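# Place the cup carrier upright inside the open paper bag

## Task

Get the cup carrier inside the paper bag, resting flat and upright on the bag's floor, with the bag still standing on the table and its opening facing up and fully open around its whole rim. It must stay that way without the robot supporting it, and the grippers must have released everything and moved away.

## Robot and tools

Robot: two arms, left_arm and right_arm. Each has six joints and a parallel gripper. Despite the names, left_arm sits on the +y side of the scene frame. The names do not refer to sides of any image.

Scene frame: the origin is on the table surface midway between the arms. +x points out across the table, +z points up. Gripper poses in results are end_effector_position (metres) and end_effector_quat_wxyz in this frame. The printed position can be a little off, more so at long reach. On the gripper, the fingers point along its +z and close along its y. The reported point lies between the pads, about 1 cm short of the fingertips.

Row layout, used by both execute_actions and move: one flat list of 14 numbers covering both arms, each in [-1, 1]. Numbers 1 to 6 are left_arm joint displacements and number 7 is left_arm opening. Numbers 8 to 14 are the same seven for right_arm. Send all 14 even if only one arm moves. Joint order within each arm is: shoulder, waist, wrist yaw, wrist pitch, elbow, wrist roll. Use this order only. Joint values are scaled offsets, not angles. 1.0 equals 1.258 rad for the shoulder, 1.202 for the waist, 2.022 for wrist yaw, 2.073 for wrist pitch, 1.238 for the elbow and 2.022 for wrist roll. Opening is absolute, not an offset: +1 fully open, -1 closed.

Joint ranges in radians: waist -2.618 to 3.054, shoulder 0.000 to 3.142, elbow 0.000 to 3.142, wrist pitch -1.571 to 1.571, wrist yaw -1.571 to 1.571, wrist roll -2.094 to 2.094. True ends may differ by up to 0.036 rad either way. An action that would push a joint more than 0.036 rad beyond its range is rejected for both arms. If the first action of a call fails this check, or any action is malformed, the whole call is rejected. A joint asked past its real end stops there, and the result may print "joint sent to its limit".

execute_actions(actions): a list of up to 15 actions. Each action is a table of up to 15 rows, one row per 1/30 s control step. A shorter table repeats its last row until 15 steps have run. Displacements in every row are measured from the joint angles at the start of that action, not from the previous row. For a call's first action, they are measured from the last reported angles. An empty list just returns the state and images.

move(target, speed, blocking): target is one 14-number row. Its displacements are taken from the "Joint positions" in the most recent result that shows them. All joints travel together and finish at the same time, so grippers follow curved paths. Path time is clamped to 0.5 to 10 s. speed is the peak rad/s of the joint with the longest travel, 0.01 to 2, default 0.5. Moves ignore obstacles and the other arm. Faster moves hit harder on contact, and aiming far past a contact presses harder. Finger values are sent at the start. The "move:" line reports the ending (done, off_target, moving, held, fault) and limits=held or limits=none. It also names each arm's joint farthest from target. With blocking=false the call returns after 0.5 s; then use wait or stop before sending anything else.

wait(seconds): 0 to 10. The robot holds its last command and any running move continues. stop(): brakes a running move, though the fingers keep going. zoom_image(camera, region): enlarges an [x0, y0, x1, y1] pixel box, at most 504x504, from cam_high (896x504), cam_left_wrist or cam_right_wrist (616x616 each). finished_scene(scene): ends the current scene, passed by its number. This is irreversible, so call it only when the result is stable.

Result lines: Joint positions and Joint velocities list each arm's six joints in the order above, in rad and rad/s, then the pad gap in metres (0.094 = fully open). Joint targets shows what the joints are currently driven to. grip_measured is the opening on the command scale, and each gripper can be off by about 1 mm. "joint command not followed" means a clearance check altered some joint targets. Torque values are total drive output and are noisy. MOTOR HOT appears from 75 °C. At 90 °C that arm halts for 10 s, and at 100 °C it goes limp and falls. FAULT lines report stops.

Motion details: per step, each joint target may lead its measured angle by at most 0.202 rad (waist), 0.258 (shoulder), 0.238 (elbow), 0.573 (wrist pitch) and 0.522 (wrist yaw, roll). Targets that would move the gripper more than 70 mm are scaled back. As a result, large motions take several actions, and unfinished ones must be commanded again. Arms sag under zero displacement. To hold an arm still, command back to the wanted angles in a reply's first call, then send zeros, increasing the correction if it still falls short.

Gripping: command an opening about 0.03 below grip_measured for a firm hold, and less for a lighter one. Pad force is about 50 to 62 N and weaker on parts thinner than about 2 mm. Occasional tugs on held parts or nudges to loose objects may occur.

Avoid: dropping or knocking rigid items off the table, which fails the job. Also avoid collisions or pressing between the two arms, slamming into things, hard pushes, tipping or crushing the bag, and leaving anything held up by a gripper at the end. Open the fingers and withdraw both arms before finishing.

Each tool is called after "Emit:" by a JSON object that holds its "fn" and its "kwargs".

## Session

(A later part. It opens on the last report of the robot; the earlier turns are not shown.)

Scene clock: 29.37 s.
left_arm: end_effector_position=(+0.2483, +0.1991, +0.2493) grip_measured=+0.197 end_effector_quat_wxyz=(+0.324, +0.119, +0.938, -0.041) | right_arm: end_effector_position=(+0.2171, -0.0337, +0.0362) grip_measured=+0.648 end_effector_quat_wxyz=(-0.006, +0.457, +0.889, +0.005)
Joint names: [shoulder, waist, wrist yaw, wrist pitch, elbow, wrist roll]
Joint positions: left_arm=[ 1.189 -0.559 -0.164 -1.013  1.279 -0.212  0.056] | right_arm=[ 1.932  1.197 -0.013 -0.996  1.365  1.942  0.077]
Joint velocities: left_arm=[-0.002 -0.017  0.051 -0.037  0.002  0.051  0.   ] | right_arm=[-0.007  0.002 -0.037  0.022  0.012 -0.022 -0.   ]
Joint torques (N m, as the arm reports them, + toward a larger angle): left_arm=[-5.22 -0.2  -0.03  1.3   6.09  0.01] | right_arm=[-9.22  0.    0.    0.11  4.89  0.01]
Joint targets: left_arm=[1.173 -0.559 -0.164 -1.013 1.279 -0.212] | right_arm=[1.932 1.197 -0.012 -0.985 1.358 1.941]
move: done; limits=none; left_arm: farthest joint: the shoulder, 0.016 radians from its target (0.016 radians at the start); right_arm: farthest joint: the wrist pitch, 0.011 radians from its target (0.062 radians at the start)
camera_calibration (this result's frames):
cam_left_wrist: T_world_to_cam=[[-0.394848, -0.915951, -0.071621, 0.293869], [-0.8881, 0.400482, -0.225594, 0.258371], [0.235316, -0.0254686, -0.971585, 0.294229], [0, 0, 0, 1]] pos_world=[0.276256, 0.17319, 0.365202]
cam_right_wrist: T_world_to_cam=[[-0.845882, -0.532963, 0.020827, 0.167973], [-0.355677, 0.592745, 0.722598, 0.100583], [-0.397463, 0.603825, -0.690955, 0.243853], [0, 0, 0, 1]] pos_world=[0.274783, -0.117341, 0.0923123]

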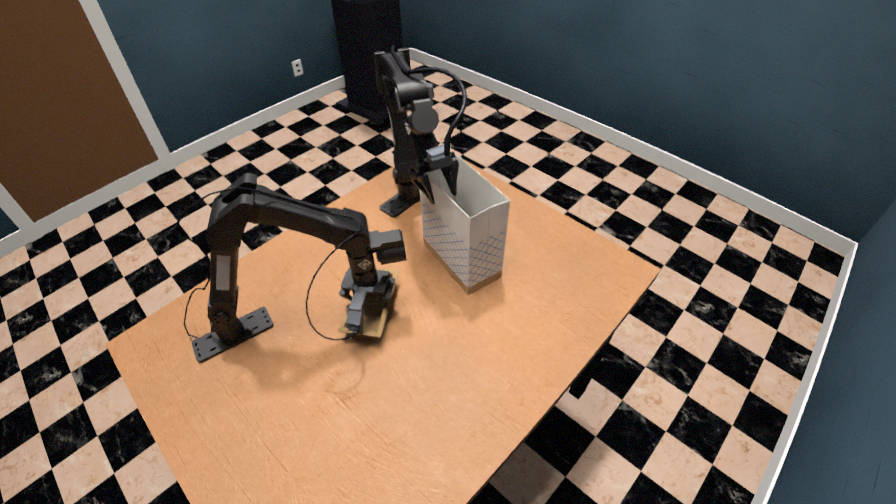

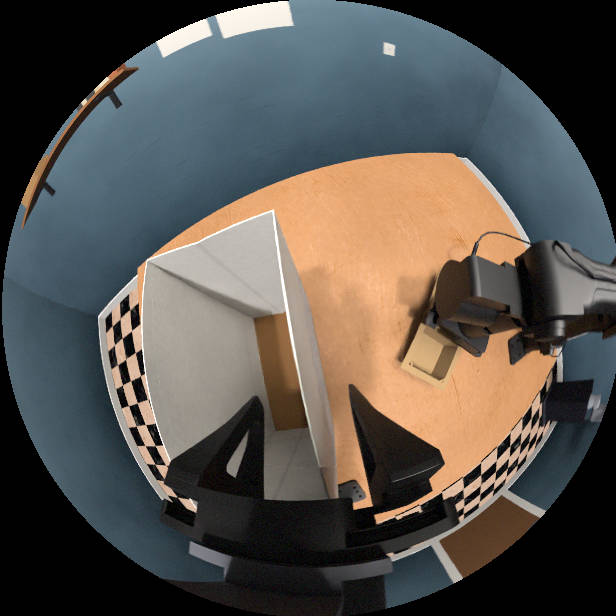

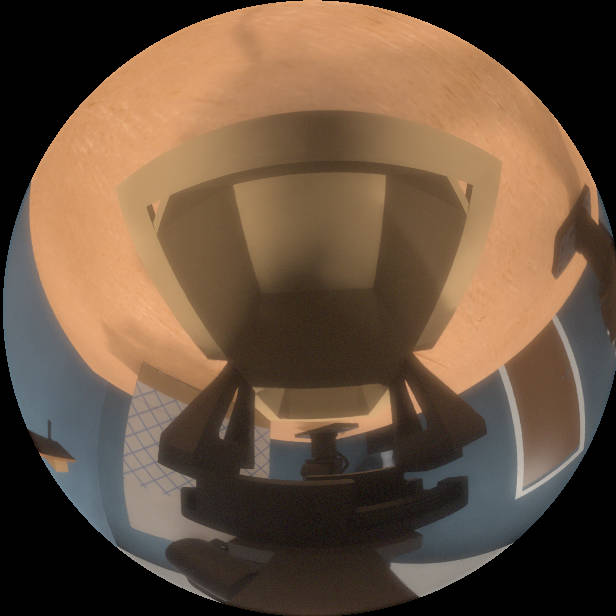

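Emit:
{"fn": "move", "kwargs": {"target": [-0.013,0,0,-0.06,0.24,0,0.2, 0,0,0,0,0,0,1], "speed": 0.4}}

Emit:
{"fn": "move", "kwargs": {"target": [-0.013,0,0,0,0.015,0,0.2, -0.015,0,0,-0.14,0.24,0,1], "speed": 0.4}}

Emit:
{"fn": "move", "kwargs": {"target": [-0.013,-0.3,0.08,0,0.015,0.105,1, -0.28,-0.94,0,0,0.015,-0.89,1], "speed": 1.0}}

Scene clock: 31.47 s.
left_arm: end_effector_position=(+0.2487, +0.1989, +0.3420) grip_measured=+0.197 end_effector_quat_wxyz=(+0.401, +0.108, +0.907, -0.073) | right_arm: end_effector_position=(+0.2171, -0.0335, +0.0362) grip_measured=+1.000 end_effector_quat_wxyz=(-0.006, +0.457, +0.889, +0.005)
Joint names: [shoulder, waist, wrist yaw, wrist pitch, elbow, wrist roll]
Joint positions: left_arm=[ 1.189 -0.559 -0.164 -1.116  1.561 -0.212  0.056] | right_arm=[ 1.932  1.197 -0.014 -0.995  1.365  1.942  0.094]
Joint velocities: left_arm=[-0.012 -0.007 -0.066  0.037 -0.007 -0.022 -0.   ] | right_arm=[ 0.002 -0.002 -0.037 -0.022  0.002 -0.007  0.   ]
Joint torques (N m, as the arm reports them, + toward a larger angle): left_arm=[-4.2   0.02 -0.01  1.42  6.54  0.  ] | right_arm=[-9.21  0.    0.   -0.06  5.44  0.02]
Joint targets: left_arm=[1.173 -0.559 -0.164 -1.138 1.576 -0.212] | right_arm=[1.932 1.197 -0.013 -0.996 1.365 1.942]
move: off_target (left_arm); limits=none; left_arm: farthest joint: the wrist pitch, 0.022 radians from its target (0.124 radians at the start); right_arm: farthest joint: the wrist pitch, 0.001 radians from its target (0.001 radians at the start)
camera_calibration (this result's frames):
cam_left_wrist: T_world_to_cam=[[-0.385329, -0.921401, -0.050407, 0.291924], [-0.839699, 0.372765, -0.394908, 0.331119], [0.382659, -0.109843, -0.917337, 0.345852], [0, 0, 0, 1]] pos_world=[0.258184, 0.183539, 0.462739]
cam_right_wrist: T_world_to_cam=[[-0.84587, -0.532984, 0.0207984, 0.168], [-0.35537, 0.59221, 0.723187, 0.100362], [-0.397764, 0.604331, -0.690339, 0.243798], [0, 0, 0, 1]] pos_world=[0.274746, -0.117229, 0.0922284]

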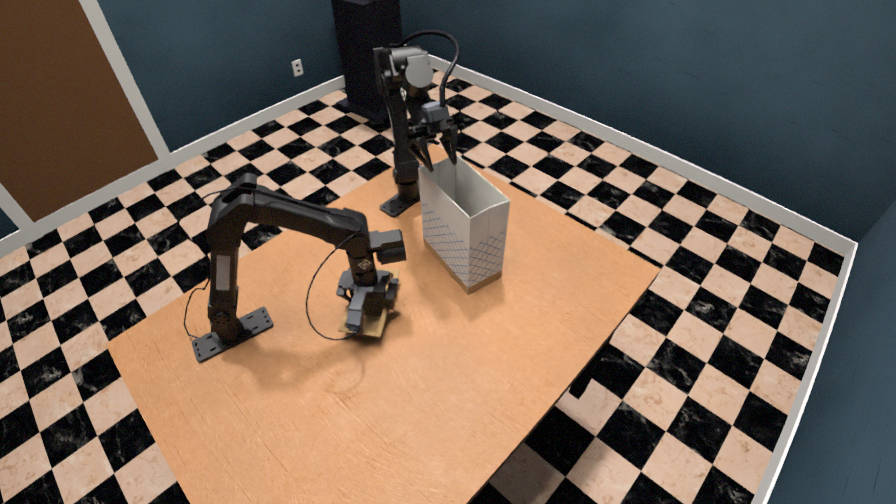

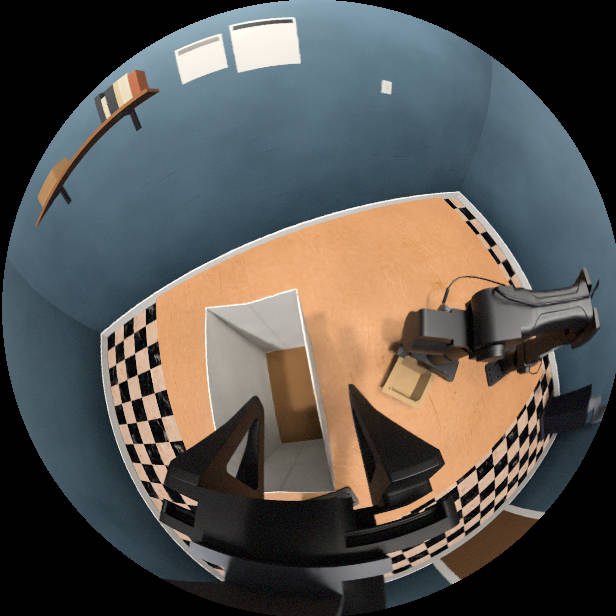

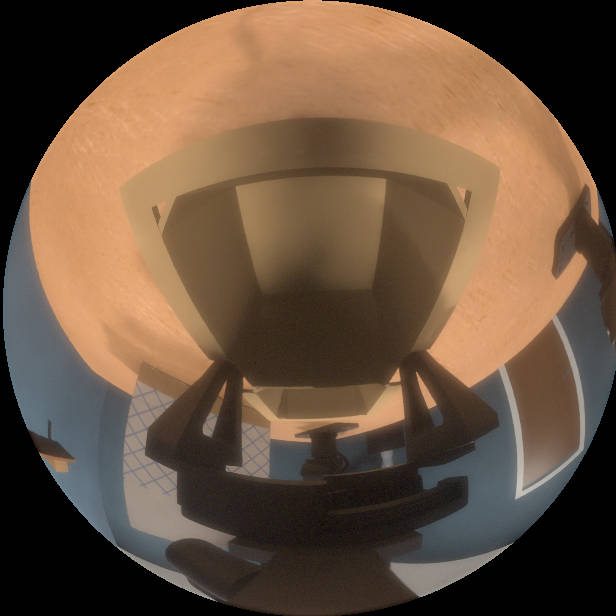

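Scene clock: 32.93 s.
left_arm: end_effector_position=(+0.2487, +0.1989, +0.3420) grip_measured=+0.197 end_effector_quat_wxyz=(+0.401, +0.108, +0.907, -0.073) | right_arm: end_effector_position=(+0.2253, -0.0206, +0.1040) grip_measured=+1.000 end_effector_quat_wxyz=(-0.007, +0.457, +0.889, +0.010)
Joint names: [shoulder, waist, wrist yaw, wrist pitch, elbow, wrist roll]
Joint positions: left_arm=[ 1.189 -0.559 -0.164 -1.116  1.561 -0.212  0.056] | right_arm=[ 1.932  1.197 -0.015 -1.261  1.64   1.942  0.094]
Joint velocities: left_arm=[ 0.007  0.007 -0.022 -0.037  0.007  0.037  0.   ] | right_arm=[ 0.007  0.002  0.037 -0.037 -0.007  0.022  0.   ]
Joint torques (N m, as the arm reports them, + toward a larger angle): left_arm=[-4.32 -0.2  -0.06  1.56  6.72  0.01] | right_arm=[-11.05   0.01   0.01  -0.28   7.49   0.02]
Joint targets: left_arm=[1.173 -0.559 -0.164 -1.116 1.580 -0.212] | right_arm=[1.913 1.197 -0.014 -1.285 1.662 1.942]
move: off_target (right_arm); limits=none; left_arm: farthest joint: the elbow, 0.018 radians from its target (0.018 radians at the start); right_arm: farthest joint: the wrist pitch, 0.024 radians from its target (0.290 radians at the start)
camera_calibration (this result's frames):
cam_left_wrist: T_world_to_cam=[[-0.385329, -0.921401, -0.050407, 0.291924], [-0.839699, 0.372765, -0.394908, 0.331119], [0.382659, -0.109843, -0.917337, 0.345852], [0, 0, 0, 1]] pos_world=[0.258184, 0.183539, 0.462739]
cam_right_wrist: T_world_to_cam=[[-0.84593, -0.533136, 0.0129546, 0.181224], [-0.358313, 0.586194, 0.726628, 0.0467329], [-0.394986, 0.610035, -0.686909, 0.28523], [0, 0, 0, 1]] pos_world=[0.28271, -0.104778, 0.159622]

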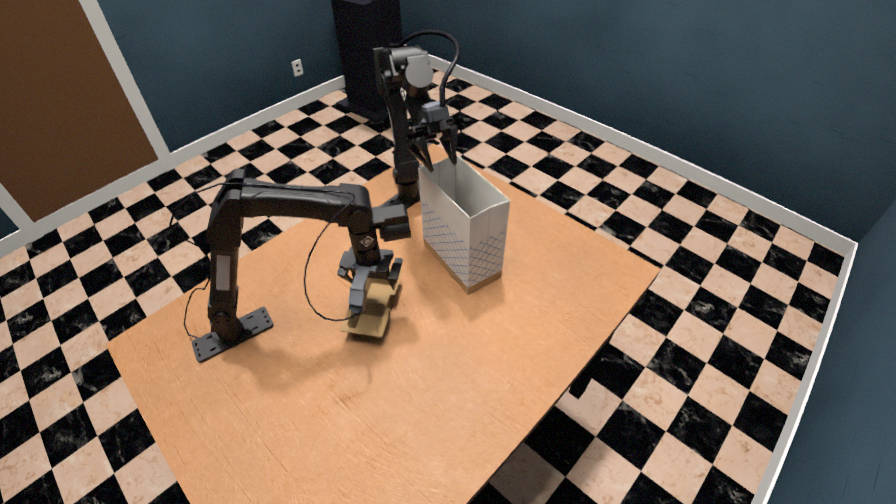

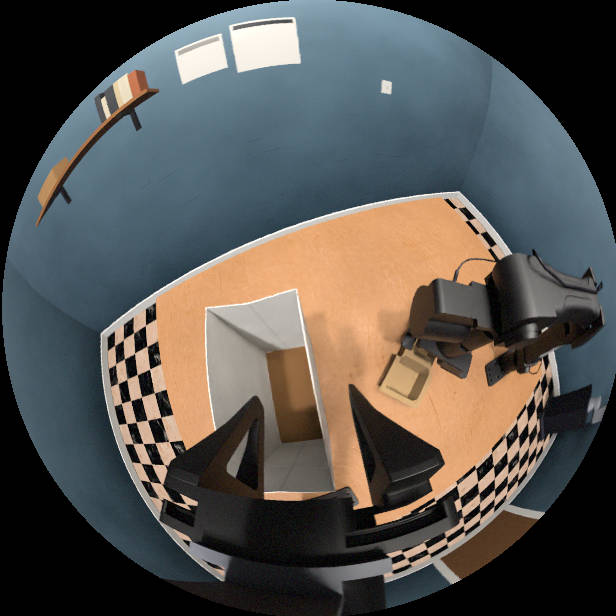

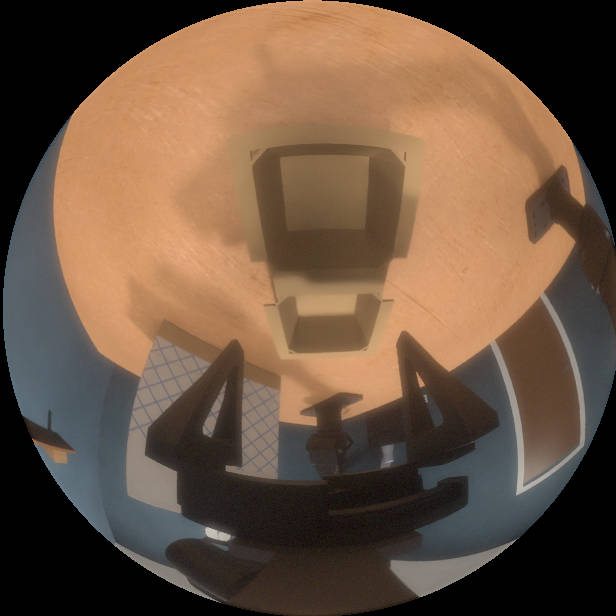

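Scene clock: 35.67 s.
left_arm: end_effector_position=(+0.1674, +0.0900, +0.3404) grip_measured=+1.000 end_effector_quat_wxyz=(+0.366, +0.383, +0.832, -0.167) | right_arm: end_effector_position=(+0.3795, -0.3753, +0.2168) grip_measured=+1.000 end_effector_quat_wxyz=(+0.171, +0.138, +0.976, +0.009)
Joint names: [shoulder, waist, wrist yaw, wrist pitch, elbow, wrist roll]
Joint positions: left_arm=[ 1.189 -0.912 -0.009 -1.116  1.561 -0.006  0.094] | right_arm=[ 1.606  0.072 -0.015 -1.261  1.64   0.151  0.094]
Joint velocities: left_arm=[-0.002 -0.007 -0.007 -0.022 -0.002 -0.022  0.   ] | right_arm=[ 0.002 -0.007 -0.022  0.007 -0.017 -0.037  0.   ]
Joint torques (N m, as the arm reports them, + toward a larger angle): left_arm=[-4.16 -0.52  0.11  1.54  6.43  0.07] | right_arm=[-8.9  -0.32 -0.01  0.58  7.43 -0.03]
Joint targets: left_arm=[1.173 -0.920 -0.002 -1.116 1.580 0.001] | right_arm=[1.580 0.067 -0.015 -1.261 1.658 0.142]
move: off_target (right_arm); limits=none; left_arm: farthest joint: the elbow, 0.018 radians from its target (0.018 radians at the start); right_arm: farthest joint: the shoulder, 0.026 radians from its target (0.352 radians at the start)
camera_calibration (this result's frames):
cam_left_wrist: T_world_to_cam=[[-0.838616, -0.536035, -0.0968949, 0.217176], [-0.467471, 0.799522, -0.377141, 0.196014], [0.27963, -0.270981, -0.921074, 0.396562], [0, 0, 0, 1]] pos_world=[0.162868, 0.0671577, 0.460231]
cam_right_wrist: T_world_to_cam=[[-0.326998, -0.942916, -0.0631008, -0.213109], [-0.856124, 0.267302, 0.442268, 0.358834], [-0.400155, 0.198643, -0.89466, 0.532548], [0, 0, 0, 1]] pos_world=[0.450622, -0.402647, 0.304302]

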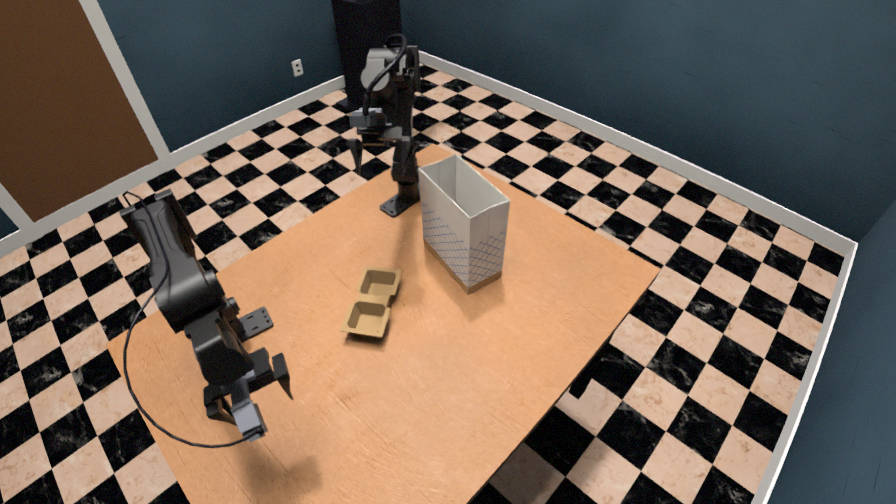

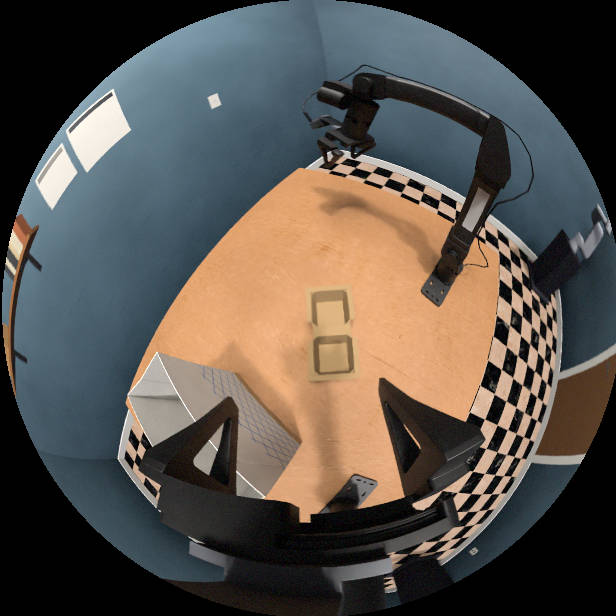

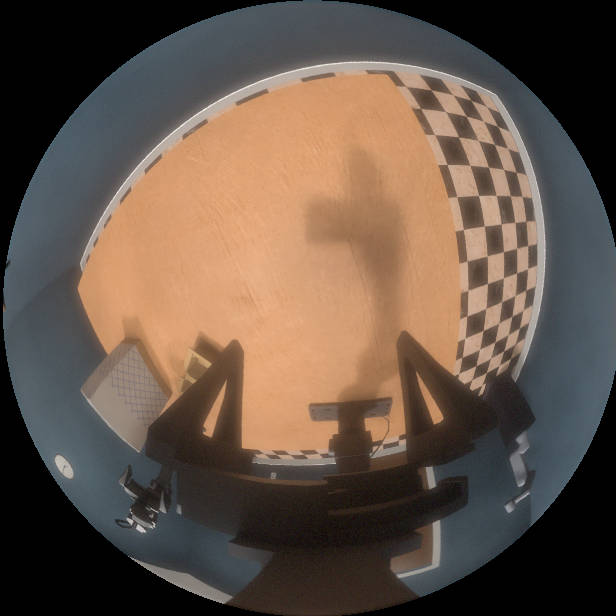

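Emit:
{"fn": "zoom_image", "kwargs": {"camera": "cam_high", "region": [380,140,540,310]}}

Region (380, 140, 540, 310) of cam_high's 896x504 image, scaled by 2.965, with more detail than that image has; it fills the left 474 columns of this view, and the rest is white.

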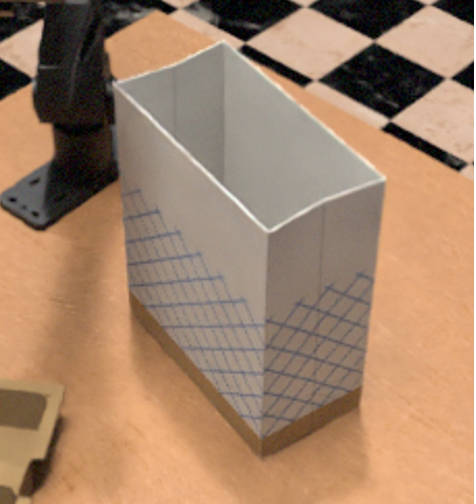

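Emit:
{"fn": "move", "kwargs": {"target": [0.71,-0.088,0.006,-0.017,0.224,0.004,1, -0.015,0,0,0,0.015,0,1], "speed": 0.6}}

Scene clock: 40.17 s.
left_arm: end_effector_position=(+0.2164, -0.0382, +0.0958) grip_measured=+1.000 end_effector_quat_wxyz=(+0.073, +0.463, +0.883, -0.036) | right_arm: end_effector_position=(+0.3795, -0.3753, +0.2168) grip_measured=+1.000 end_effector_quat_wxyz=(+0.171, +0.138, +0.976, +0.009)
Joint names: [shoulder, waist, wrist yaw, wrist pitch, elbow, wrist roll]
Joint positions: left_arm=[ 2.088 -1.011 -0.004 -1.14   1.819 -0.005  0.094] | right_arm=[ 1.606  0.072 -0.015 -1.261  1.64   0.151  0.094]
Joint velocities: left_arm=[-0.017 -0.012  0.007 -0.037  0.002 -0.022  0.   ] | right_arm=[-0.007 -0.002  0.037 -0.007 -0.002 -0.022  0.   ]
Joint torques (N m, as the arm reports them, + toward a larger angle): left_arm=[-12.7   -0.62   0.12   0.38   7.18   0.08] | right_arm=[-8.3   0.01 -0.01  0.59  7.43  0.03]
Joint targets: left_arm=[2.082 -1.017 0.003 -1.151 1.839 0.002] | right_arm=[1.587 0.072 -0.015 -1.261 1.658 0.151]
move: done; limits=none; left_arm: farthest joint: the elbow, 0.019 radians from its target (0.277 radians at the start); right_arm: farthest joint: the shoulder, 0.019 radians from its target (0.019 radians at the start)
camera_calibration (this result's frames):
cam_left_wrist: T_world_to_cam=[[-0.90664, -0.421833, 0.00776689, 0.174898], [-0.404808, 0.87494, 0.265727, 0.156925], [-0.118888, 0.237775, -0.964017, 0.232569], [0, 0, 0, 1]] pos_world=[0.249743, -0.118821, 0.181143]
cam_right_wrist: T_world_to_cam=[[-0.32666, -0.943042, -0.0629763, -0.213311], [-0.856215, 0.267051, 0.442244, 0.35878], [-0.400236, 0.198384, -0.894681, 0.532487], [0, 0, 0, 1]] pos_world=[0.450633, -0.402611, 0.304304]

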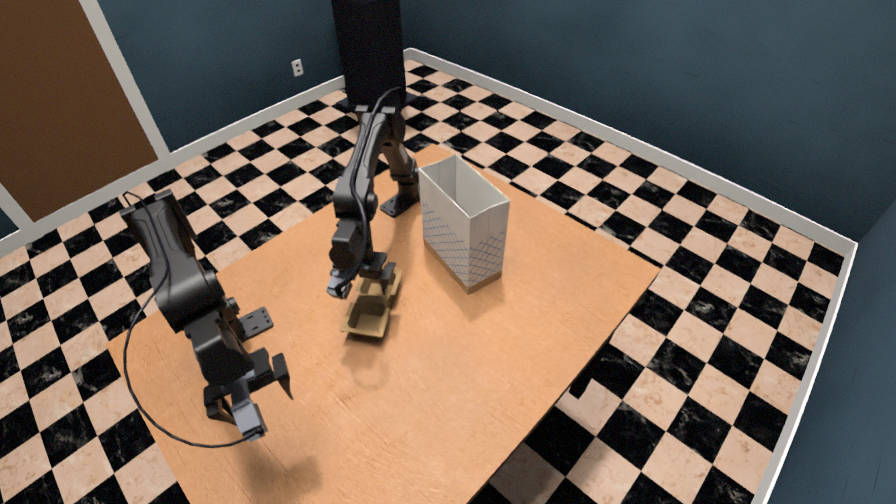

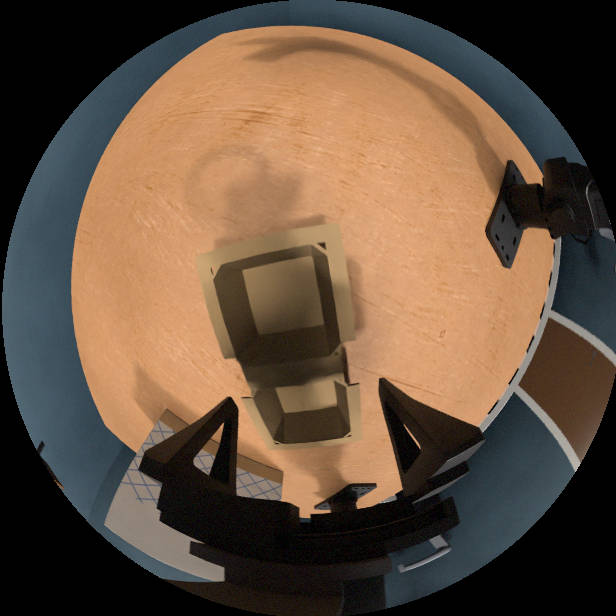

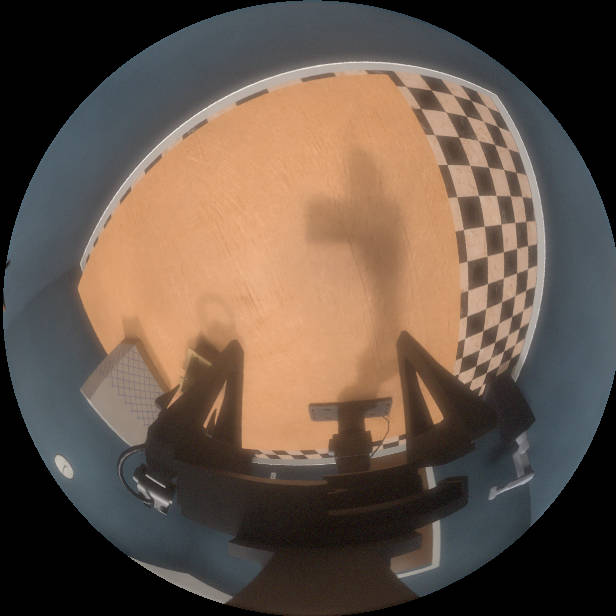

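Emit:
{"fn": "move", "kwargs": {"target": [-0.005,0.024,0,0,0.015,0,1, -0.015,0,0,0,0.015,0,1], "speed": 0.1}}

Emit:
{"fn": "move", "kwargs": {"target": [0.024,0.005,0,0.107,-0.155,0,1, -0.015,0,0,0,0.015,0,1], "speed": 0.2}}

Scene clock: 42.27 s.
left_arm: end_effector_position=(+0.2248, -0.0323, +0.0958) grip_measured=+1.000 end_effector_quat_wxyz=(+0.073, +0.453, +0.888, -0.035) | right_arm: end_effector_position=(+0.3795, -0.3753, +0.2168) grip_measured=+1.000 end_effector_quat_wxyz=(+0.171, +0.138, +0.976, +0.009)
Joint names: [shoulder, waist, wrist yaw, wrist pitch, elbow, wrist roll]
Joint positions: left_arm=[ 2.088 -0.988 -0.004 -1.14   1.819 -0.005  0.094] | right_arm=[ 1.606  0.072 -0.015 -1.261  1.64   0.151  0.094]
Joint velocities: left_arm=[-0.002  0.002 -0.022  0.066 -0.017 -0.051  0.   ] | right_arm=[ 0.012  0.002 -0.037 -0.007  0.017  0.022  0.   ]
Joint torques (N m, as the arm reports them, + toward a larger angle): left_arm=[-12.78   0.41   0.05   0.53   6.73  -0.03] | right_arm=[-8.34  0.    0.    0.59  7.44  0.02]
Joint targets: left_arm=[2.081 -0.983 -0.004 -1.140 1.838 -0.005] | right_arm=[1.587 0.072 -0.015 -1.261 1.658 0.151]
move: done; limits=none; left_arm: farthest joint: the elbow, 0.018 radians from its target (0.018 radians at the start); right_arm: farthest joint: the shoulder, 0.019 radians from its target (0.019 radians at the start)
camera_calibration (this result's frames):
cam_left_wrist: T_world_to_cam=[[-0.89658, -0.442815, 0.00776689, 0.182095], [-0.425056, 0.865284, 0.265727, 0.159378], [-0.124388, 0.234944, -0.964017, 0.233304], [0, 0, 0, 1]] pos_world=[0.260028, -0.112087, 0.181143]
cam_right_wrist: T_world_to_cam=[[-0.32666, -0.943042, -0.0629763, -0.213311], [-0.856215, 0.267051, 0.442244, 0.35878], [-0.400236, 0.198384, -0.894681, 0.532487], [0, 0, 0, 1]] pos_world=[0.450633, -0.402611, 0.304304]

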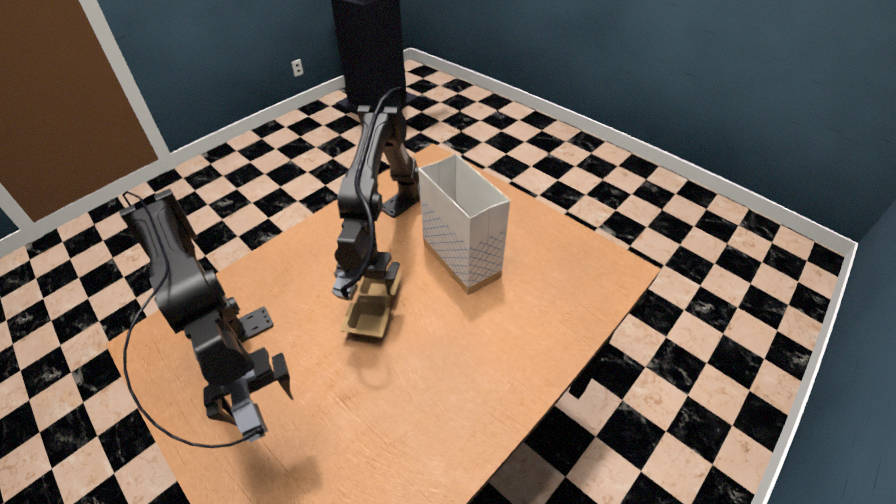

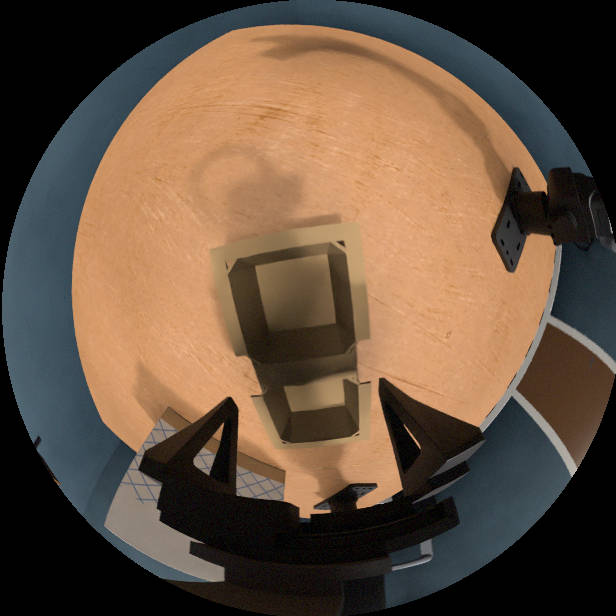

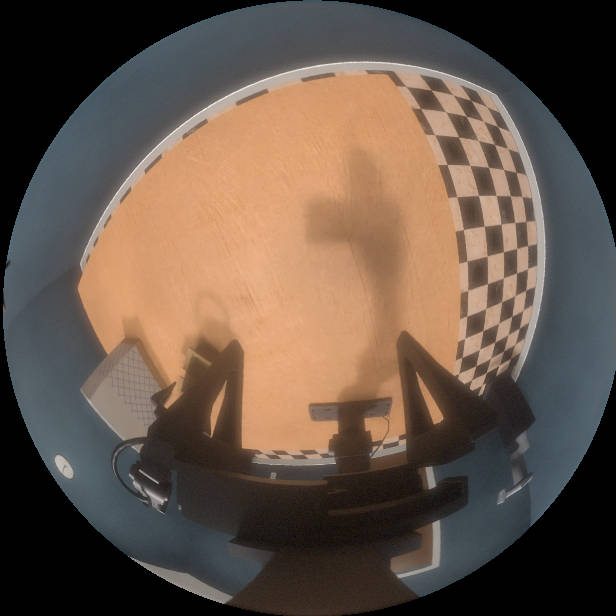

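Scene clock: 44.03 s.
left_arm: end_effector_position=(+0.2254, -0.0330, +0.0436) grip_measured=+1.000 end_effector_quat_wxyz=(+0.078, +0.453, +0.887, -0.038) | right_arm: end_effector_position=(+0.3795, -0.3753, +0.2168) grip_measured=+1.000 end_effector_quat_wxyz=(+0.171, +0.138, +0.976, +0.009)
Joint names: [shoulder, waist, wrist yaw, wrist pitch, elbow, wrist roll]
Joint positions: left_arm=[ 2.108 -0.988 -0.004 -0.928  1.639 -0.005  0.094] | right_arm=[ 1.606  0.072 -0.015 -1.261  1.64   0.151  0.094]
Joint velocities: left_arm=[-0.002  0.012 -0.007 -0.022 -0.007 -0.11   0.   ] | right_arm=[-0.007  0.002 -0.007 -0.022 -0.002 -0.066  0.   ]
Joint torques (N m, as the arm reports them, + toward a larger angle): left_arm=[-11.47   0.41   0.01   0.62   4.5    0.  ] | right_arm=[-8.33  0.01 -0.01  0.58  7.41  0.02]
Joint targets: left_arm=[2.118 -0.982 -0.004 -0.918 1.627 -0.005] | right_arm=[1.587 0.072 -0.015 -1.261 1.658 0.151]
move: done; limits=none; left_arm: farthest joint: the elbow, 0.012 radians from its target (0.192 radians at the start); right_arm: farthest joint: the shoulder, 0.019 radians from its target (0.019 radians at the start)
camera_calibration (this result's frames):
cam_left_wrist: T_world_to_cam=[[-0.896625, -0.442751, 0.00590695, 0.182751], [-0.426791, 0.867705, 0.254828, 0.175117], [-0.117951, 0.225964, -0.966968, 0.18159], [0, 0, 0, 1]] pos_world=[0.260016, -0.11207, 0.129888]
cam_right_wrist: T_world_to_cam=[[-0.32666, -0.943042, -0.0629763, -0.213311], [-0.856215, 0.267051, 0.442244, 0.35878], [-0.400236, 0.198384, -0.894681, 0.532487], [0, 0, 0, 1]] pos_world=[0.450633, -0.402611, 0.304304]

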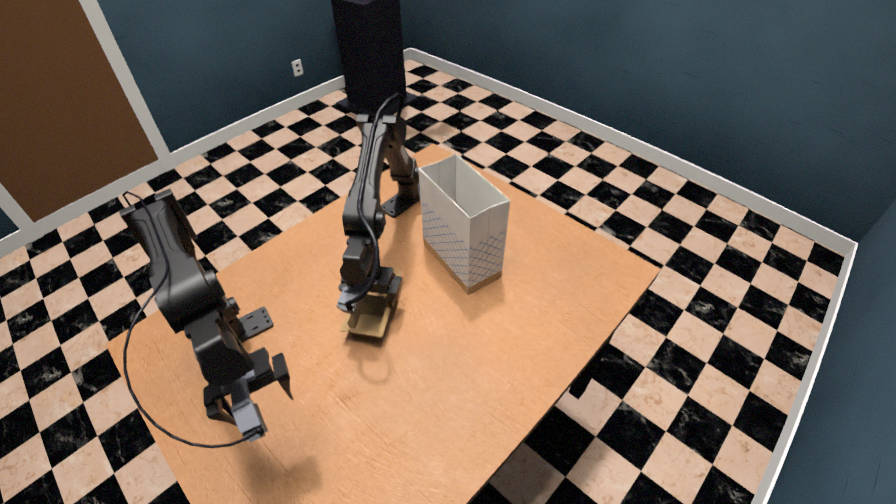

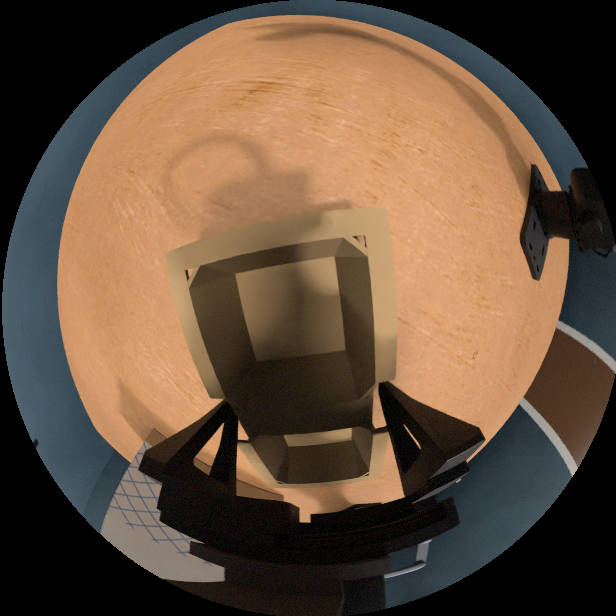

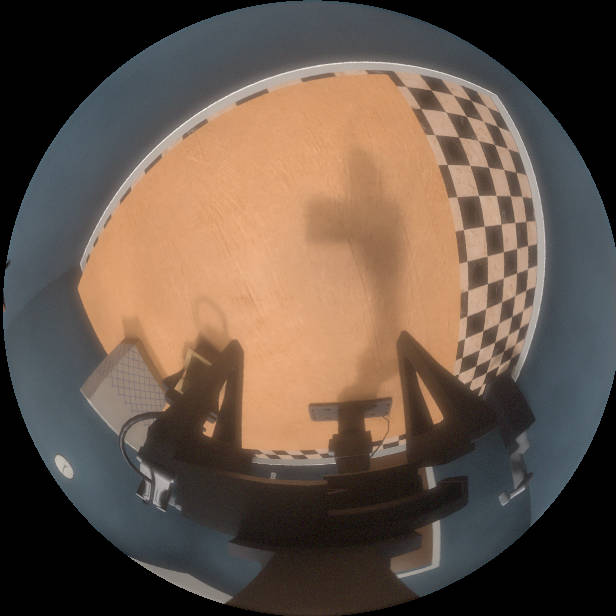

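Emit:
{"fn": "move", "kwargs": {"target": [0.018,0.005,0,0.003,-0.022,0,1, -0.015,0,0,0,0.015,0,1], "speed": 0.05}}

Emit:
{"fn": "move", "kwargs": {"target": [0,0,0,0,0,0,0.6, -0.015,0,0,0,0.015,0,1]}}

Scene clock: 45.30 s.
left_arm: end_effector_position=(+0.2228, -0.0295, +0.0359) grip_measured=+1.000 end_effector_quat_wxyz=(+0.069, +0.453, +0.888, -0.033) | right_arm: end_effector_position=(+0.3795, -0.3753, +0.2168) grip_measured=+1.000 end_effector_quat_wxyz=(+0.171, +0.138, +0.976, +0.009)
Joint names: [shoulder, waist, wrist yaw, wrist pitch, elbow, wrist roll]
Joint positions: left_arm=[ 2.117 -0.988 -0.004 -0.927  1.626 -0.005  0.094] | right_arm=[ 1.606  0.072 -0.015 -1.261  1.64   0.151  0.094]
Joint velocities: left_arm=[-0.012 -0.017  0.037  0.007 -0.002 -0.037  0.   ] | right_arm=[ 0.012  0.022  0.007 -0.022  0.017  0.007  0.   ]
Joint torques (N m, as the arm reports them, + toward a larger angle): left_arm=[-11.2    0.26   0.03   0.58   4.57   0.  ] | right_arm=[-8.33  0.01 -0.01  0.58  7.42  0.02]
Joint targets: left_arm=[2.130 -0.982 -0.004 -0.922 1.612 -0.005] | right_arm=[1.587 0.072 -0.015 -1.261 1.658 0.151]
move: done; limits=none; left_arm: farthest joint: the elbow, 0.014 radians from its target (0.027 radians at the start); right_arm: farthest joint: the shoulder, 0.019 radians from its target (0.019 radians at the start)
camera_calibration (this result's frames):
cam_left_wrist: T_world_to_cam=[[-0.896532, -0.442881, 0.00931608, 0.181943], [-0.423554, 0.863189, 0.274784, 0.171359], [-0.129738, 0.242407, -0.961461, 0.176004], [0, 0, 0, 1]] pos_world=[0.258532, -0.11, 0.120439]
cam_right_wrist: T_world_to_cam=[[-0.32666, -0.943042, -0.0629763, -0.213311], [-0.856215, 0.267051, 0.442244, 0.35878], [-0.400236, 0.198384, -0.894681, 0.532487], [0, 0, 0, 1]] pos_world=[0.450633, -0.402611, 0.304304]

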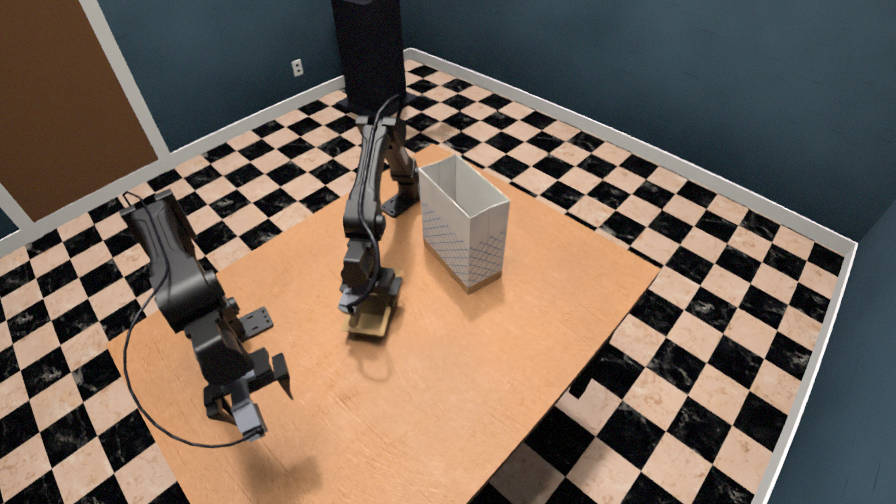

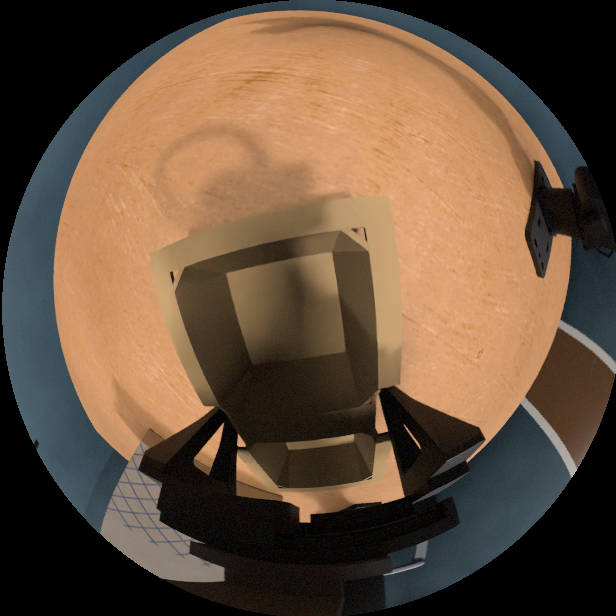

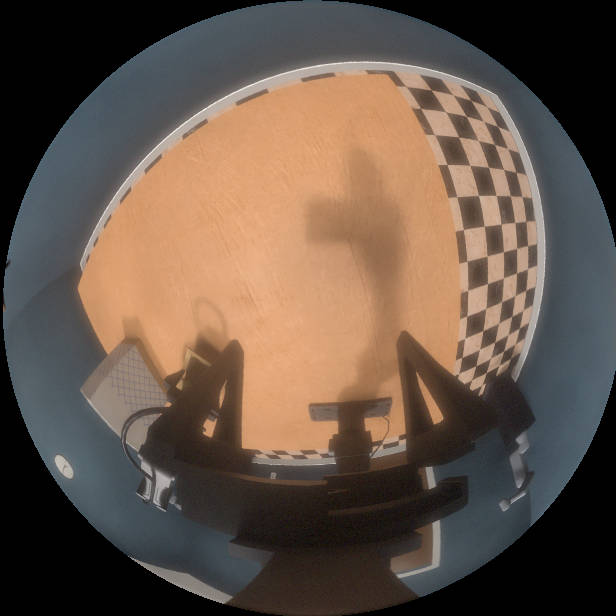

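Scene clock: 46.00 s.
left_arm: end_effector_position=(+0.2228, -0.0295, +0.0359) grip_measured=+0.642 end_effector_quat_wxyz=(+0.069, +0.453, +0.888, -0.033) | right_arm: end_effector_position=(+0.3795, -0.3753, +0.2168) grip_measured=+1.000 end_effector_quat_wxyz=(+0.171, +0.138, +0.976, +0.009)
Joint names: [shoulder, waist, wrist yaw, wrist pitch, elbow, wrist roll]
Joint positions: left_arm=[ 2.117 -0.988 -0.004 -0.927  1.626 -0.005  0.077] | right_arm=[ 1.606  0.072 -0.015 -1.261  1.64   0.151  0.094]
Joint velocities: left_arm=[ 0.002 -0.007 -0.051 -0.022  0.002 -0.037 -0.   ] | right_arm=[-0.007 -0.012  0.007 -0.007  0.007 -0.022  0.   ]
Joint torques (N m, as the arm reports them, + toward a larger angle): left_arm=[-12.5    0.08   0.09   0.52   5.42   0.01] | right_arm=[-8.33  0.   -0.01  0.58  7.44  0.02]
Joint targets: left_arm=[2.117 -0.988 -0.004 -0.927 1.626 -0.005] | right_arm=[1.587 0.072 -0.015 -1.261 1.658 0.151]
move: done; limits=none; left_arm: farthest joint: the waist, 0.000 radians from its target (0.000 radians at the start); right_arm: farthest joint: the shoulder, 0.019 radians from its target (0.019 radians at the start)
camera_calibration (this result's frames):
cam_left_wrist: T_world_to_cam=[[-0.896532, -0.442881, 0.00931608, 0.181943], [-0.423554, 0.863189, 0.274784, 0.171359], [-0.129738, 0.242407, -0.961461, 0.176004], [0, 0, 0, 1]] pos_world=[0.258532, -0.11, 0.120439]
cam_right_wrist: T_world_to_cam=[[-0.32666, -0.943042, -0.0629763, -0.213311], [-0.856215, 0.267051, 0.442244, 0.35878], [-0.400236, 0.198384, -0.894681, 0.532487], [0, 0, 0, 1]] pos_world=[0.450633, -0.402611, 0.304304]

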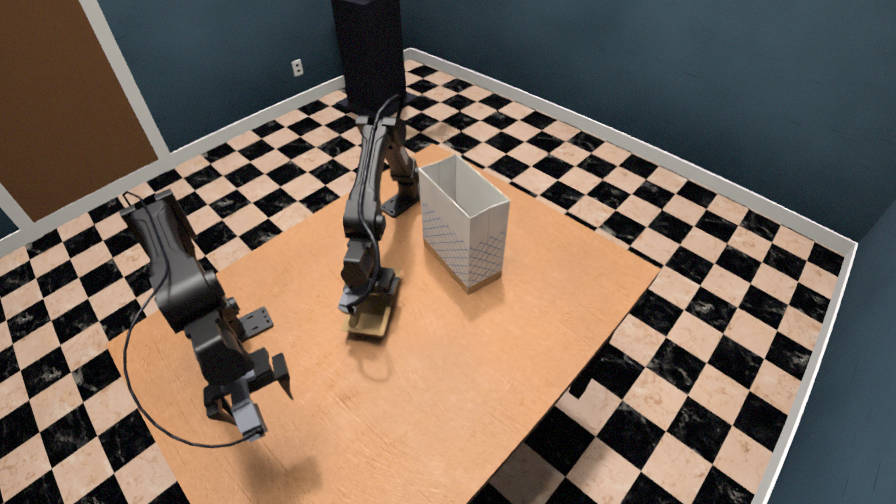

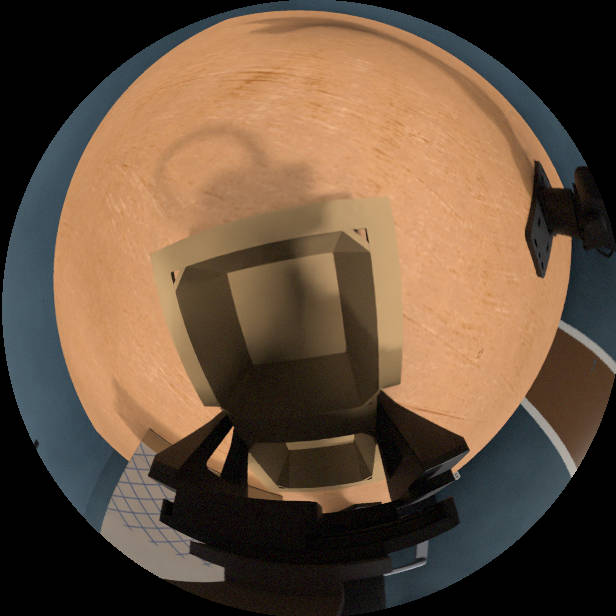

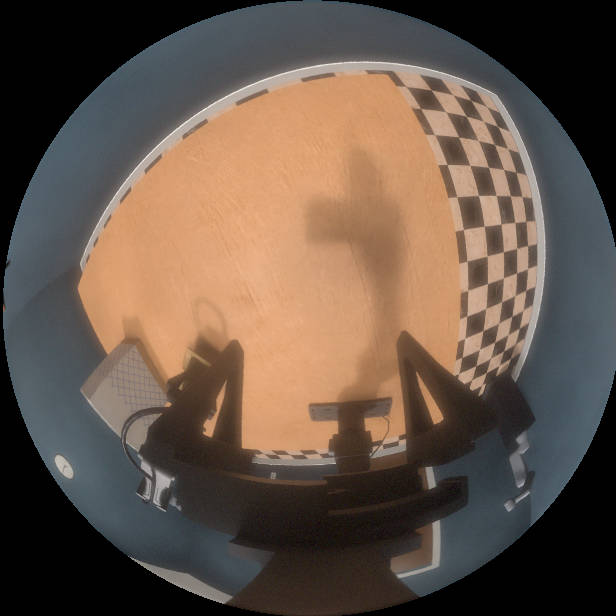

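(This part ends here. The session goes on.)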